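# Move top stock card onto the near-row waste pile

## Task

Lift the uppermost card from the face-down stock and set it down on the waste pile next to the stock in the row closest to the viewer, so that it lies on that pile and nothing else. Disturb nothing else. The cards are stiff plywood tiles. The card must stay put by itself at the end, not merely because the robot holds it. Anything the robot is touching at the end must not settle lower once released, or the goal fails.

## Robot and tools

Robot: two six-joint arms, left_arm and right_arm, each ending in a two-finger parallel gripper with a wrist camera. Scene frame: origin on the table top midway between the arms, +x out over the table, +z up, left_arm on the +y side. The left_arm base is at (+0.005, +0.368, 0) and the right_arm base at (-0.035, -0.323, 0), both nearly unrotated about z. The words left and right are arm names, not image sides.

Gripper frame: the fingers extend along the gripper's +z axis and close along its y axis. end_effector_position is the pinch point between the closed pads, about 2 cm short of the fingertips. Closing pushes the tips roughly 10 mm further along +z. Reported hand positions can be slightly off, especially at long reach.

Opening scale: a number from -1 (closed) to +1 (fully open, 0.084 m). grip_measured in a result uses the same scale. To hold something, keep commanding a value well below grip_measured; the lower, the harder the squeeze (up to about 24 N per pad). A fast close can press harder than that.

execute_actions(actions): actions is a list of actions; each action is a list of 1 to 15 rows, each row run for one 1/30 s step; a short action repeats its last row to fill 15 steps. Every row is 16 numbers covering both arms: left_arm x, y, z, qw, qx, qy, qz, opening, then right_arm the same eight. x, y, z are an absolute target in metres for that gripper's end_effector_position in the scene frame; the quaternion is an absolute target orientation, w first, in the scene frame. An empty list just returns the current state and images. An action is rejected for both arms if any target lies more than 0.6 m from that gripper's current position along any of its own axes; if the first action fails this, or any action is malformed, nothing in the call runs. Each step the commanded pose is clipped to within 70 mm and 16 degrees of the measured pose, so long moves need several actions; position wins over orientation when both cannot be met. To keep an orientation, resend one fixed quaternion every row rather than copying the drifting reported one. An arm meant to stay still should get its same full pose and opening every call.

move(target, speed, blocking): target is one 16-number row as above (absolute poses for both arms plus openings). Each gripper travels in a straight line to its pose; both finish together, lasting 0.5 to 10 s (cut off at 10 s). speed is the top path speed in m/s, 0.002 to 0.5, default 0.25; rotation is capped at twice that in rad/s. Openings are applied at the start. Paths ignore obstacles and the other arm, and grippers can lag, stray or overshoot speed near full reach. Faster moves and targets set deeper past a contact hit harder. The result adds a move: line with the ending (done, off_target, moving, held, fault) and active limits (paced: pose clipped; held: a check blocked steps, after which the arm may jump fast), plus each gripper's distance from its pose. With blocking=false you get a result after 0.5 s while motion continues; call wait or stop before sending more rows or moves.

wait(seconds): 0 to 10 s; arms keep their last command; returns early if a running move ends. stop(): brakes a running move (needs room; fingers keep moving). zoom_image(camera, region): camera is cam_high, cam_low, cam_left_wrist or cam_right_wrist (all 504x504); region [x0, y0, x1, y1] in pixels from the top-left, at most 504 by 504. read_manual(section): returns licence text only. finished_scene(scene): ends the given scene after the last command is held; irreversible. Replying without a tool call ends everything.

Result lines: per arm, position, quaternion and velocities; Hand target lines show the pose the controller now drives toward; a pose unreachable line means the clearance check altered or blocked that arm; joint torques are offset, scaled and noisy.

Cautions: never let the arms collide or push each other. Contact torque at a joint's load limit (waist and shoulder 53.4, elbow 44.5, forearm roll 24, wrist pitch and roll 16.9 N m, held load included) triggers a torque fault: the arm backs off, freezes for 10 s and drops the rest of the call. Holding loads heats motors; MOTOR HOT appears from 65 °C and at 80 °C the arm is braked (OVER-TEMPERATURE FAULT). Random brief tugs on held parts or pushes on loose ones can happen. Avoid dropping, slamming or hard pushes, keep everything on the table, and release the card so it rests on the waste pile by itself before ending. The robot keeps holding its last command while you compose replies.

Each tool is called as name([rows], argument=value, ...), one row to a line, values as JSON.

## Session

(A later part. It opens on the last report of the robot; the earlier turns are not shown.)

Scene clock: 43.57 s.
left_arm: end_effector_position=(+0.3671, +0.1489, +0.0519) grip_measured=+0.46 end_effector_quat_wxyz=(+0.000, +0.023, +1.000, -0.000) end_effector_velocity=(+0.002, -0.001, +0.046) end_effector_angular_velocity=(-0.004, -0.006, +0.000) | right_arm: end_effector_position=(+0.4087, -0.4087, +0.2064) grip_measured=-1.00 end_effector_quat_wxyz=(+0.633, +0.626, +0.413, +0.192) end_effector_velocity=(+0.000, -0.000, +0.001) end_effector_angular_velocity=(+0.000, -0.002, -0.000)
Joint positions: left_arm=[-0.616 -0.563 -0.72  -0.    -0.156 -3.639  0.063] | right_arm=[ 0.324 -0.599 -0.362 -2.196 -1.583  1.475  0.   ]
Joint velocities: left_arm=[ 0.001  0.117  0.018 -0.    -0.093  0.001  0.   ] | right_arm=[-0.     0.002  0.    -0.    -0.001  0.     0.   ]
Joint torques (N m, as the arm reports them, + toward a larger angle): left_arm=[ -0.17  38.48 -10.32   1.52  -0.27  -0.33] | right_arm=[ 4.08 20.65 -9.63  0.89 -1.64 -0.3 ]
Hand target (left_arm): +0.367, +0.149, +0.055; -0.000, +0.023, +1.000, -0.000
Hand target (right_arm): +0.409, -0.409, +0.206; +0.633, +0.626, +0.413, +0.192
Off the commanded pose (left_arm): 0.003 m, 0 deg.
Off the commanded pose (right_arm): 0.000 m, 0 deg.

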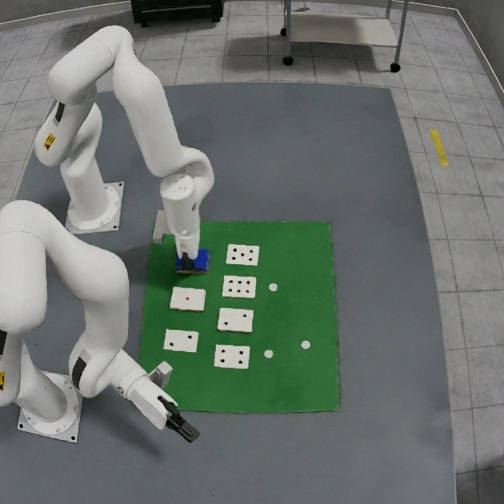

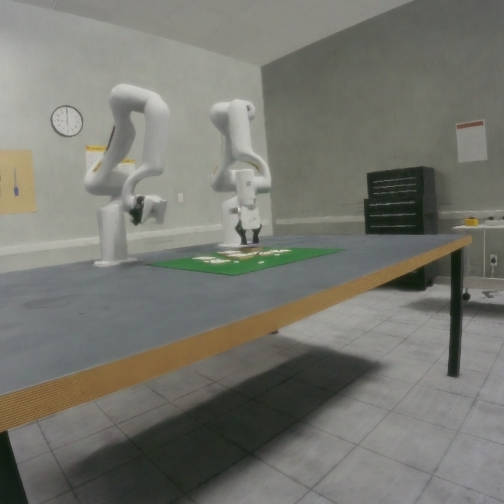

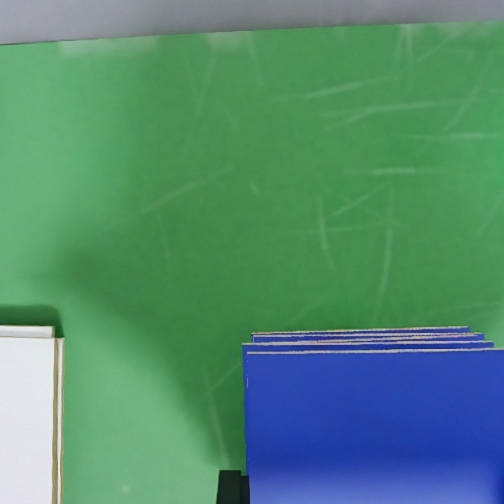

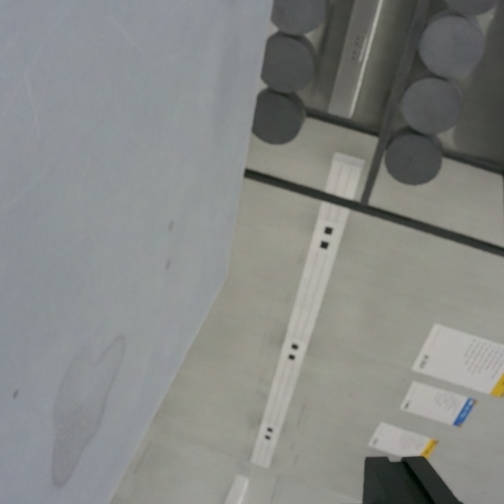

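move(target=[0.362,0.030,0.055,0,0.035,0.9994,0,-0.1, 0.4087,-0.4087,0.2064,0.633,0.626,0.413,0.192,-1], speed=0.12)

zoom_image(camera="cam_left_wrist", region=[200, 290, 504, 504])

Scene clock: 45.27 s.
left_arm: end_effector_position=(+0.3619, +0.0299, +0.0551) grip_measured=+0.46 end_effector_quat_wxyz=(-0.000, +0.035, +0.999, -0.000) end_effector_velocity=(-0.001, -0.002, -0.000) end_effector_angular_velocity=(+0.001, -0.000, -0.002) | right_arm: end_effector_position=(+0.4087, -0.4087, +0.2064) grip_measured=-1.00 end_effector_quat_wxyz=(+0.633, +0.626, +0.413, +0.192) end_effector_velocity=(-0.000, +0.000, -0.000) end_effector_angular_velocity=(+0.001, +0.000, +0.000)
Joint positions: left_arm=[-0.83  -0.655 -0.913 -0.004 -0.258 -3.825  0.063] | right_arm=[ 0.324 -0.599 -0.362 -2.196 -1.583  1.475  0.   ]
Joint velocities: left_arm=[-0.004 -0.002 -0.002  0.004 -0.001 -0.006 -0.   ] | right_arm=[ 0.     0.     0.001 -0.     0.001  0.     0.   ]
Joint torques (N m, as the arm reports them, + toward a larger angle): left_arm=[ -2.17  47.53 -12.17   1.32  -0.56  -0.51] | right_arm=[  4.13  21.15 -11.45   0.07  -1.47  -0.44]
Hand target (left_arm): +0.362, +0.030, +0.055; -0.000, +0.035, +0.999, -0.000
Hand target (right_arm): +0.409, -0.409, +0.206; +0.633, +0.626, +0.413, +0.192
Off the commanded pose (left_arm): 0.000 m, 0 deg.
Off the commanded pose (right_arm): 0.000 m, 0 deg.
move: done

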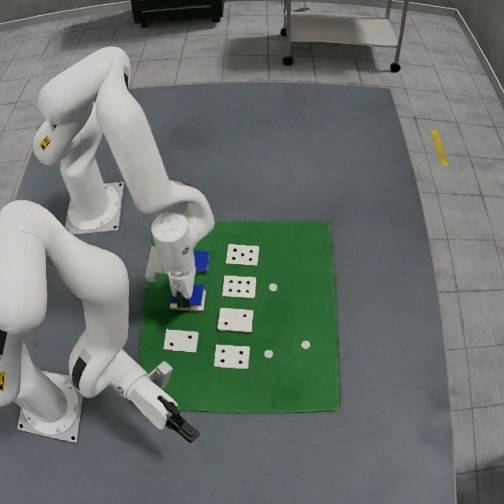

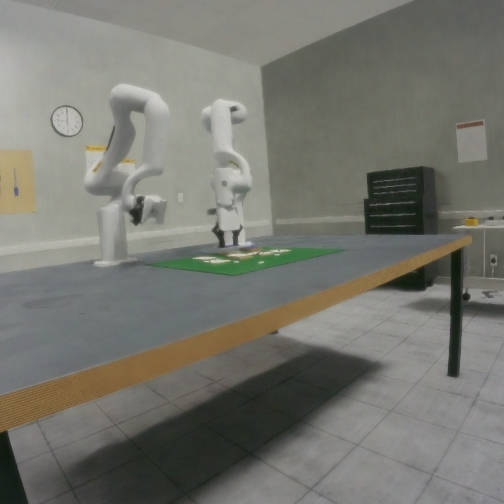

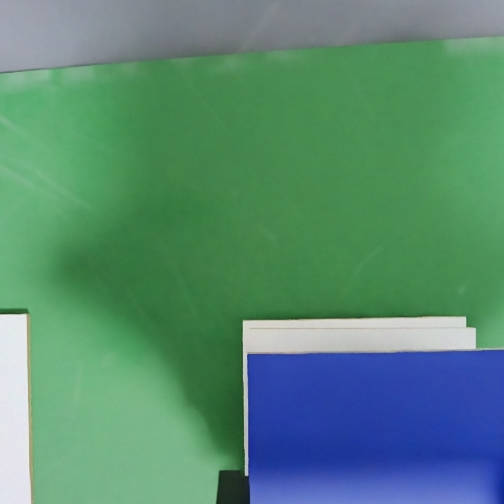

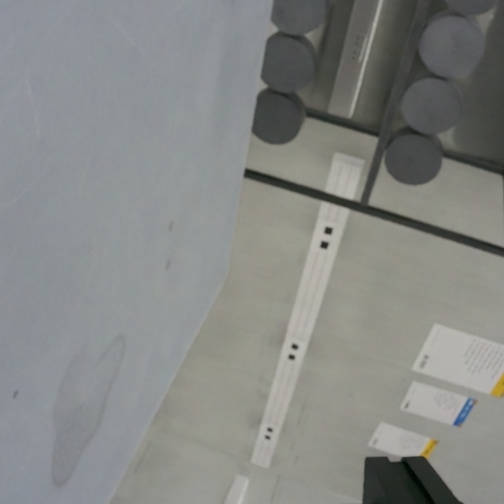

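Region (200, 290, 504, 504) of cam_left_wrist's 504x504 image, scaled by 1.658, with more detail than that image has; it fills the top 355 rows of this view, and the rest is white.

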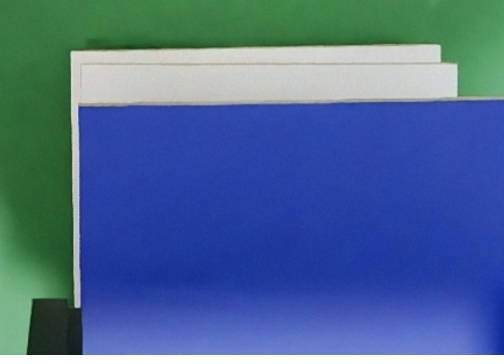

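execute_actions([
  [[0.3615,0.030,0.052,0,0.035,0.9994,0,-0.1, 0.4087,-0.4087,0.2064,0.633,0.626,0.413,0.192,-1],[0.361,0.030,0.049,0,0.035,0.9994,0,-0.1, 0.4087,-0.4087,0.2064,0.633,0.626,0.413,0.192,-1],[0.3605,0.030,0.046,0,0.035,0.9994,0,-0.1, 0.4087,-0.4087,0.2064,0.633,0.626,0.413,0.192,-1],[0.360,0.030,0.044,0,0.035,0.9994,0,-0.1, 0.4087,-0.4087,0.2064,0.633,0.626,0.413,0.192,-1],[0.360,0.030,0.042,0,0.035,0.9994,0,-0.1, 0.4087,-0.4087,0.2064,0.633,0.626,0.413,0.192,-1],[0.360,0.030,0.040,0,0.035,0.9994,0,-0.1, 0.4087,-0.4087,0.2064,0.633,0.626,0.413,0.192,-1],[0.360,0.030,0.039,0,0.035,0.9994,0,-0.1, 0.4087,-0.4087,0.2064,0.633,0.626,0.413,0.192,-1],[0.360,0.030,0.038,0,0.035,0.9994,0,-0.1, 0.4087,-0.4087,0.2064,0.633,0.626,0.413,0.192,-1],[0.360,0.030,0.037,0,0.035,0.9994,0,-0.1, 0.4087,-0.4087,0.2064,0.633,0.626,0.413,0.192,-1],[0.360,0.030,0.036,0,0.035,0.9994,0,-0.1, 0.4087,-0.4087,0.2064,0.633,0.626,0.413,0.192,-1],[0.360,0.030,0.0355,0,0.035,0.9994,0,-0.1, 0.4087,-0.4087,0.2064,0.633,0.626,0.413,0.192,-1],[0.360,0.030,0.035,0,0.035,0.9994,0,-0.1, 0.4087,-0.4087,0.2064,0.633,0.626,0.413,0.192,-1],[0.360,0.030,0.0345,0,0.035,0.9994,0,-0.1, 0.4087,-0.4087,0.2064,0.633,0.626,0.413,0.192,-1]],
])

zoom_image(camera="cam_left_wrist", region=[200, 290, 504, 504])

Scene clock: 46.57 s.
left_arm: end_effector_position=(+0.3600, +0.0300, +0.0353) grip_measured=+0.46 end_effector_quat_wxyz=(-0.000, +0.035, +0.999, +0.000) end_effector_velocity=(-0.000, -0.000, -0.013) end_effector_angular_velocity=(+0.002, +0.001, -0.002) | right_arm: end_effector_position=(+0.4087, -0.4087, +0.2064) grip_measured=-1.00 end_effector_quat_wxyz=(+0.633, +0.626, +0.413, +0.192) end_effector_velocity=(+0.001, +0.000, +0.001) end_effector_angular_velocity=(+0.002, -0.002, -0.000)
Joint positions: left_arm=[-0.833 -0.698 -0.918  0.    -0.22  -3.832  0.063] | right_arm=[ 0.324 -0.599 -0.362 -2.196 -1.583  1.475  0.   ]
Joint velocities: left_arm=[-0.001 -0.03  -0.007  0.002  0.021 -0.001 -0.   ] | right_arm=[-0.     0.002 -0.001 -0.     0.001  0.001  0.   ]
Joint torques (N m, as the arm reports them, + toward a larger angle): left_arm=[  0.17  49.51 -10.89   1.85  -0.47  -0.52] | right_arm=[  6.35  22.96 -10.82   0.86  -1.63  -0.45]
Hand target (left_arm): +0.360, +0.030, +0.034; +0.000, +0.035, +0.999, +0.000
Hand target (right_arm): +0.409, -0.409, +0.206; +0.633, +0.626, +0.413, +0.192
Off the commanded pose (left_arm): 0.001 m, 0 deg.
Off the commanded pose (right_arm): 0.000 m, 0 deg.

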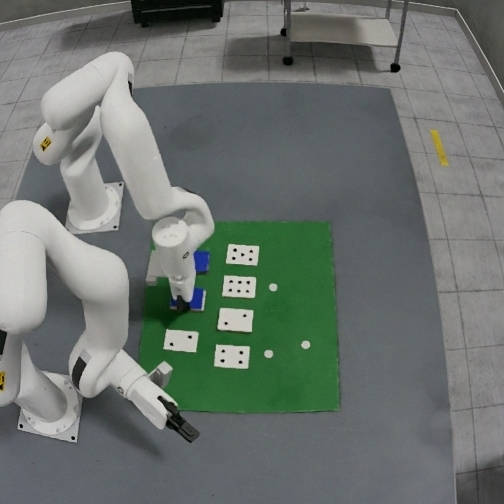

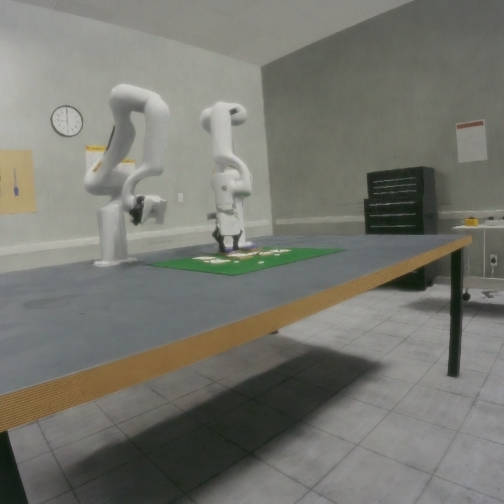

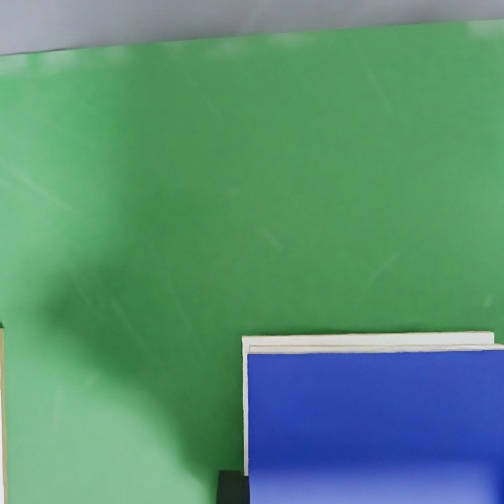

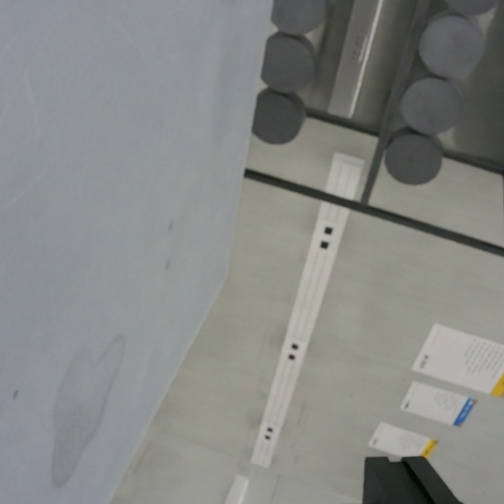

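Region (200, 290, 504, 504) of cam_left_wrist's 504x504 image, scaled by 1.658, with more detail than that image has; it fills the top 355 rows of this view, and the rest is white.

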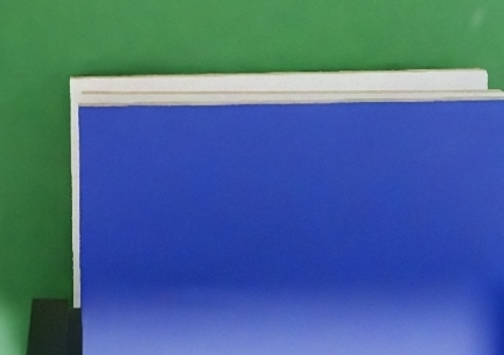

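execute_actions([
  [[0.360,0.030,0.0342,0,0.035,0.9994,0,-0.1, 0.4087,-0.4087,0.2064,0.633,0.626,0.413,0.192,-1],[0.360,0.030,0.0339,0,0.035,0.9994,0,-0.1, 0.4087,-0.4087,0.2064,0.633,0.626,0.413,0.192,-1],[0.360,0.030,0.0336,0,0.035,0.9994,0,-0.1, 0.4087,-0.4087,0.2064,0.633,0.626,0.413,0.192,-1],[0.360,0.030,0.0333,0,0.035,0.9994,0,-0.1, 0.4087,-0.4087,0.2064,0.633,0.626,0.413,0.192,-1],[0.360,0.030,0.033,0,0.035,0.9994,0,-0.1, 0.4087,-0.4087,0.2064,0.633,0.626,0.413,0.192,-1],[0.360,0.030,0.0327,0,0.035,0.9994,0,-0.1, 0.4087,-0.4087,0.2064,0.633,0.626,0.413,0.192,-1],[0.360,0.030,0.0324,0,0.035,0.9994,0,-0.1, 0.4087,-0.4087,0.2064,0.633,0.626,0.413,0.192,-1]],
])

zoom_image(camera="cam_left_wrist", region=[200, 290, 504, 504])

Scene clock: 47.33 s.
left_arm: end_effector_position=(+0.3600, +0.0300, +0.0324) grip_measured=+0.46 end_effector_quat_wxyz=(+0.000, +0.035, +0.999, -0.000) end_effector_velocity=(+0.001, -0.000, +0.001) end_effector_angular_velocity=(-0.001, -0.001, -0.000) | right_arm: end_effector_position=(+0.4087, -0.4087, +0.2064) grip_measured=-1.00 end_effector_quat_wxyz=(+0.633, +0.626, +0.413, +0.192) end_effector_velocity=(+0.000, +0.000, +0.000) end_effector_angular_velocity=(-0.001, -0.000, +0.000)
Joint positions: left_arm=[-0.833 -0.704 -0.919  0.    -0.215 -3.832  0.063] | right_arm=[ 0.324 -0.599 -0.362 -2.196 -1.583  1.475  0.   ]
Joint velocities: left_arm=[ 0.001  0.001 -0.     0.001 -0.    -0.     0.   ] | right_arm=[ 0.001  0.    -0.     0.001 -0.001 -0.001  0.   ]
Joint torques (N m, as the arm reports them, + toward a larger angle): left_arm=[ -0.49  49.36 -11.33   1.16  -0.61  -0.47] | right_arm=[  4.72  22.25 -10.63   1.49  -1.46  -0.59]
Hand target (left_arm): +0.360, +0.030, +0.032; +0.000, +0.035, +0.999, +0.000
Hand target (right_arm): +0.409, -0.409, +0.206; +0.633, +0.626, +0.413, +0.192
Off the commanded pose (left_arm): 0.000 m, 0 deg.
Off the commanded pose (right_arm): 0.000 m, 0 deg.

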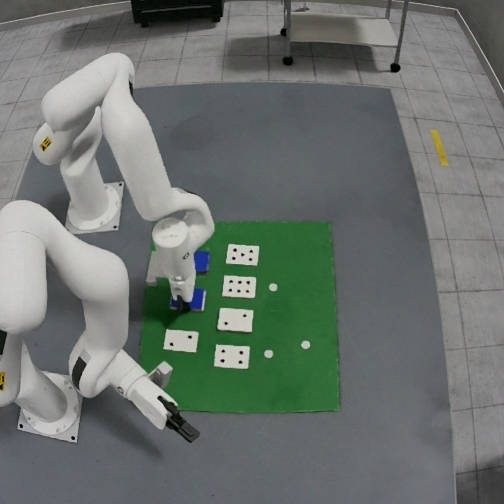

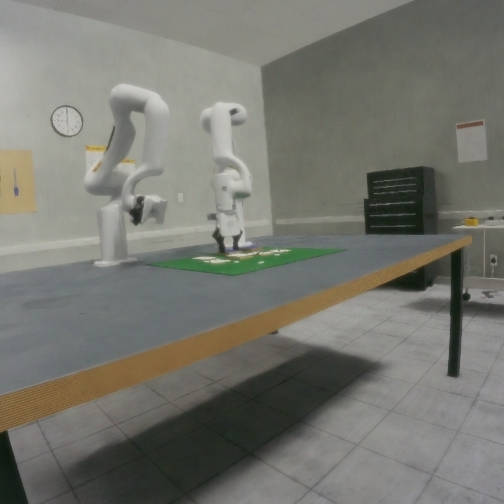

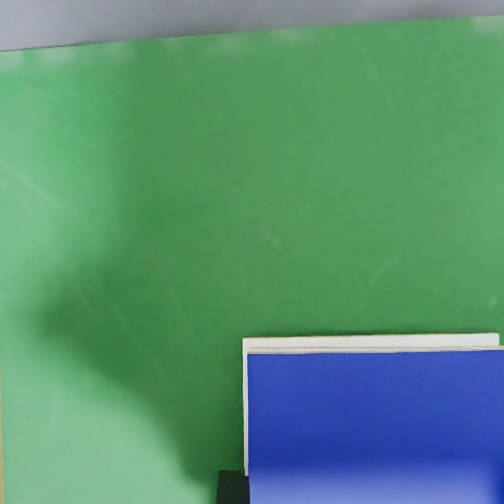

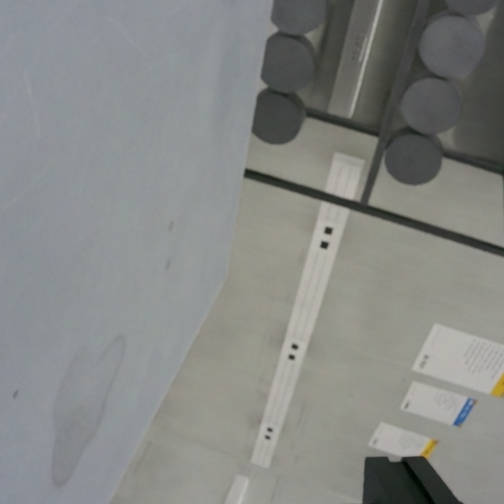

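Region (200, 290, 504, 504) of cam_left_wrist's 504x504 image, scaled by 1.658, with more detail than that image has; it fills the top 355 rows of this view, and the rest is white.

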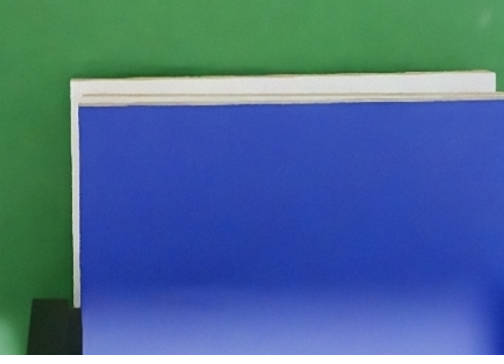

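No contact at the 3-card height, so the waste pile has 2 cards. Lowering the rest of the way, then releasing.

execute_actions([
  [[0.360,0.030,0.032,0,0.035,0.9994,0,-0.1, 0.4087,-0.4087,0.2064,0.633,0.626,0.413,0.192,-1],[0.360,0.030,0.0316,0,0.035,0.9994,0,-0.1, 0.4087,-0.4087,0.2064,0.633,0.626,0.413,0.192,-1],[0.360,0.030,0.0312,0,0.035,0.9994,0,-0.1, 0.4087,-0.4087,0.2064,0.633,0.626,0.413,0.192,-1],[0.360,0.030,0.0308,0,0.035,0.9994,0,-0.1, 0.4087,-0.4087,0.2064,0.633,0.626,0.413,0.192,-1],[0.360,0.030,0.0305,0,0.035,0.9994,0,-0.1, 0.4087,-0.4087,0.2064,0.633,0.626,0.413,0.192,-1],[0.360,0.030,0.0305,0,0.035,0.9994,0,-0.1, 0.4087,-0.4087,0.2064,0.633,0.626,0.413,0.192,-1],[0.360,0.030,0.0305,0,0.035,0.9994,0,-0.1, 0.4087,-0.4087,0.2064,0.633,0.626,0.413,0.192,-1],[0.360,0.030,0.0305,0,0.035,0.9994,0,0.1, 0.4087,-0.4087,0.2064,0.633,0.626,0.413,0.192,-1],[0.360,0.030,0.0305,0,0.035,0.9994,0,0.25, 0.4087,-0.4087,0.2064,0.633,0.626,0.413,0.192,-1],[0.360,0.030,0.0305,0,0.035,0.9994,0,0.38, 0.4087,-0.4087,0.2064,0.633,0.626,0.413,0.192,-1],[0.360,0.030,0.0305,0,0.035,0.9994,0,0.46, 0.4087,-0.4087,0.2064,0.633,0.626,0.413,0.192,-1],[0.360,0.030,0.0305,0,0.035,0.9994,0,0.52, 0.4087,-0.4087,0.2064,0.633,0.626,0.413,0.192,-1],[0.360,0.030,0.0305,0,0.035,0.9994,0,0.58, 0.4087,-0.4087,0.2064,0.633,0.626,0.413,0.192,-1],[0.360,0.030,0.0305,0,0.035,0.9994,0,0.65, 0.4087,-0.4087,0.2064,0.633,0.626,0.413,0.192,-1],[0.360,0.030,0.0305,0,0.035,0.9994,0,0.72, 0.4087,-0.4087,0.2064,0.633,0.626,0.413,0.192,-1]],
  [[0.360,0.030,0.0305,0,0.035,0.9994,0,0.8, 0.4087,-0.4087,0.2064,0.633,0.626,0.413,0.192,-1],[0.360,0.030,0.033,0,0.035,0.9994,0,0.8, 0.4087,-0.4087,0.2064,0.633,0.626,0.413,0.192,-1],[0.360,0.030,0.036,0,0.035,0.9994,0,0.8, 0.4087,-0.4087,0.2064,0.633,0.626,0.413,0.192,-1],[0.360,0.030,0.04,0,0.035,0.9994,0,0.8, 0.4087,-0.4087,0.2064,0.633,0.626,0.413,0.192,-1],[0.360,0.030,0.045,0,0.035,0.9994,0,0.8, 0.4087,-0.4087,0.2064,0.633,0.626,0.413,0.192,-1],[0.360,0.030,0.05,0,0.035,0.9994,0,0.8, 0.4087,-0.4087,0.2064,0.633,0.626,0.413,0.192,-1],[0.360,0.030,0.055,0,0.035,0.9994,0,0.8, 0.4087,-0.4087,0.2064,0.633,0.626,0.413,0.192,-1],[0.360,0.030,0.06,0,0.035,0.9994,0,0.8, 0.4087,-0.4087,0.2064,0.633,0.626,0.413,0.192,-1],[0.360,0.030,0.065,0,0.035,0.9994,0,0.8, 0.4087,-0.4087,0.2064,0.633,0.626,0.413,0.192,-1],[0.360,0.030,0.07,0,0.035,0.9994,0,0.8, 0.4087,-0.4087,0.2064,0.633,0.626,0.413,0.192,-1]],
])

Scene clock: 48.97 s.
left_arm: end_effector_position=(+0.3604, +0.0296, +0.0689) grip_measured=+0.80 end_effector_quat_wxyz=(+0.001, +0.035, +0.999, -0.001) end_effector_velocity=(-0.006, +0.006, +0.020) end_effector_angular_velocity=(+0.012, +0.014, +0.001) | right_arm: end_effector_position=(+0.4087, -0.4087, +0.2064) grip_measured=-1.00 end_effector_quat_wxyz=(+0.633, +0.626, +0.413, +0.192) end_effector_velocity=(+0.000, -0.000, +0.001) end_effector_angular_velocity=(-0.002, -0.001, -0.002)
Joint positions: left_arm=[-0.833 -0.623 -0.905 -0.    -0.281 -3.831  0.077] | right_arm=[ 0.324 -0.599 -0.362 -2.196 -1.583  1.475  0.   ]
Joint velocities: left_arm=[ 0.     0.05   0.016 -0.001 -0.052  0.    -0.   ] | right_arm=[ 0.     0.001 -0.001  0.003 -0.001 -0.002  0.   ]
Joint torques (N m, as the arm reports them, + toward a larger angle): left_arm=[ -0.53  42.56 -10.83   1.49  -0.54  -0.59] | right_arm=[  2.67  20.54 -10.74   0.47  -1.52  -0.43]
Hand target (left_arm): +0.360, +0.030, +0.070; -0.000, +0.035, +0.999, -0.000
Hand target (right_arm): +0.409, -0.409, +0.206; +0.633, +0.626, +0.413, +0.192
Off the commanded pose (left_arm): 0.001 m, 0 deg.
Off the commanded pose (right_arm): 0.000 m, 0 deg.

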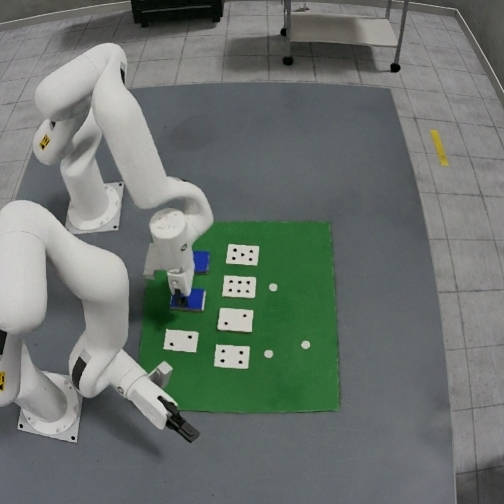

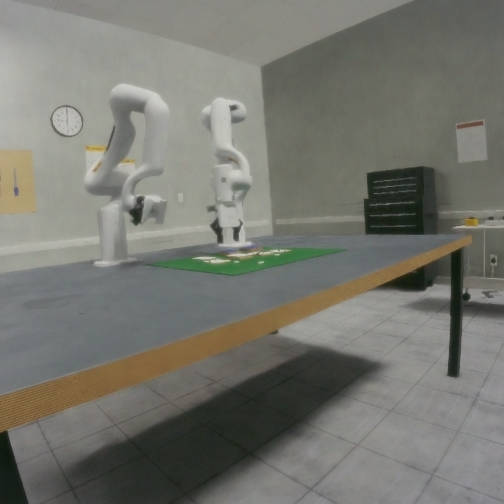

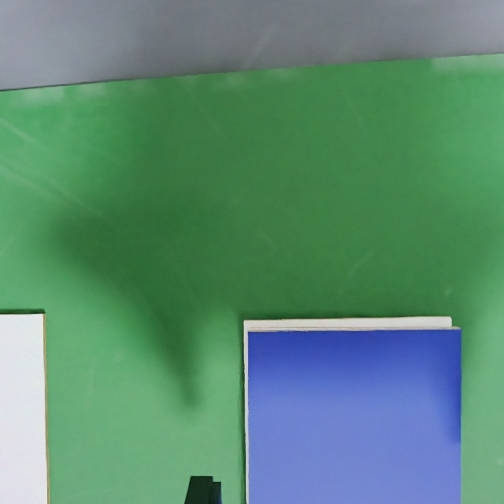

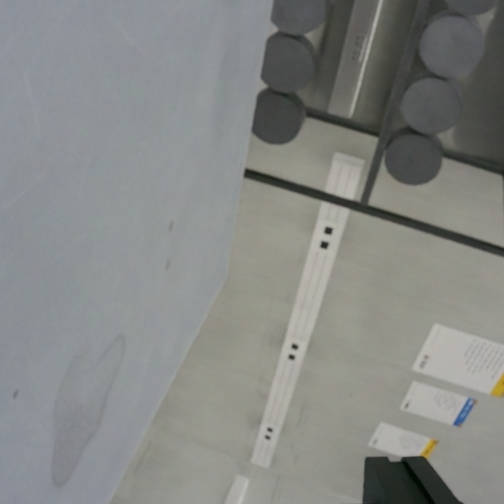

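finished_scene(scene=2)

The scene is finished: the task was done.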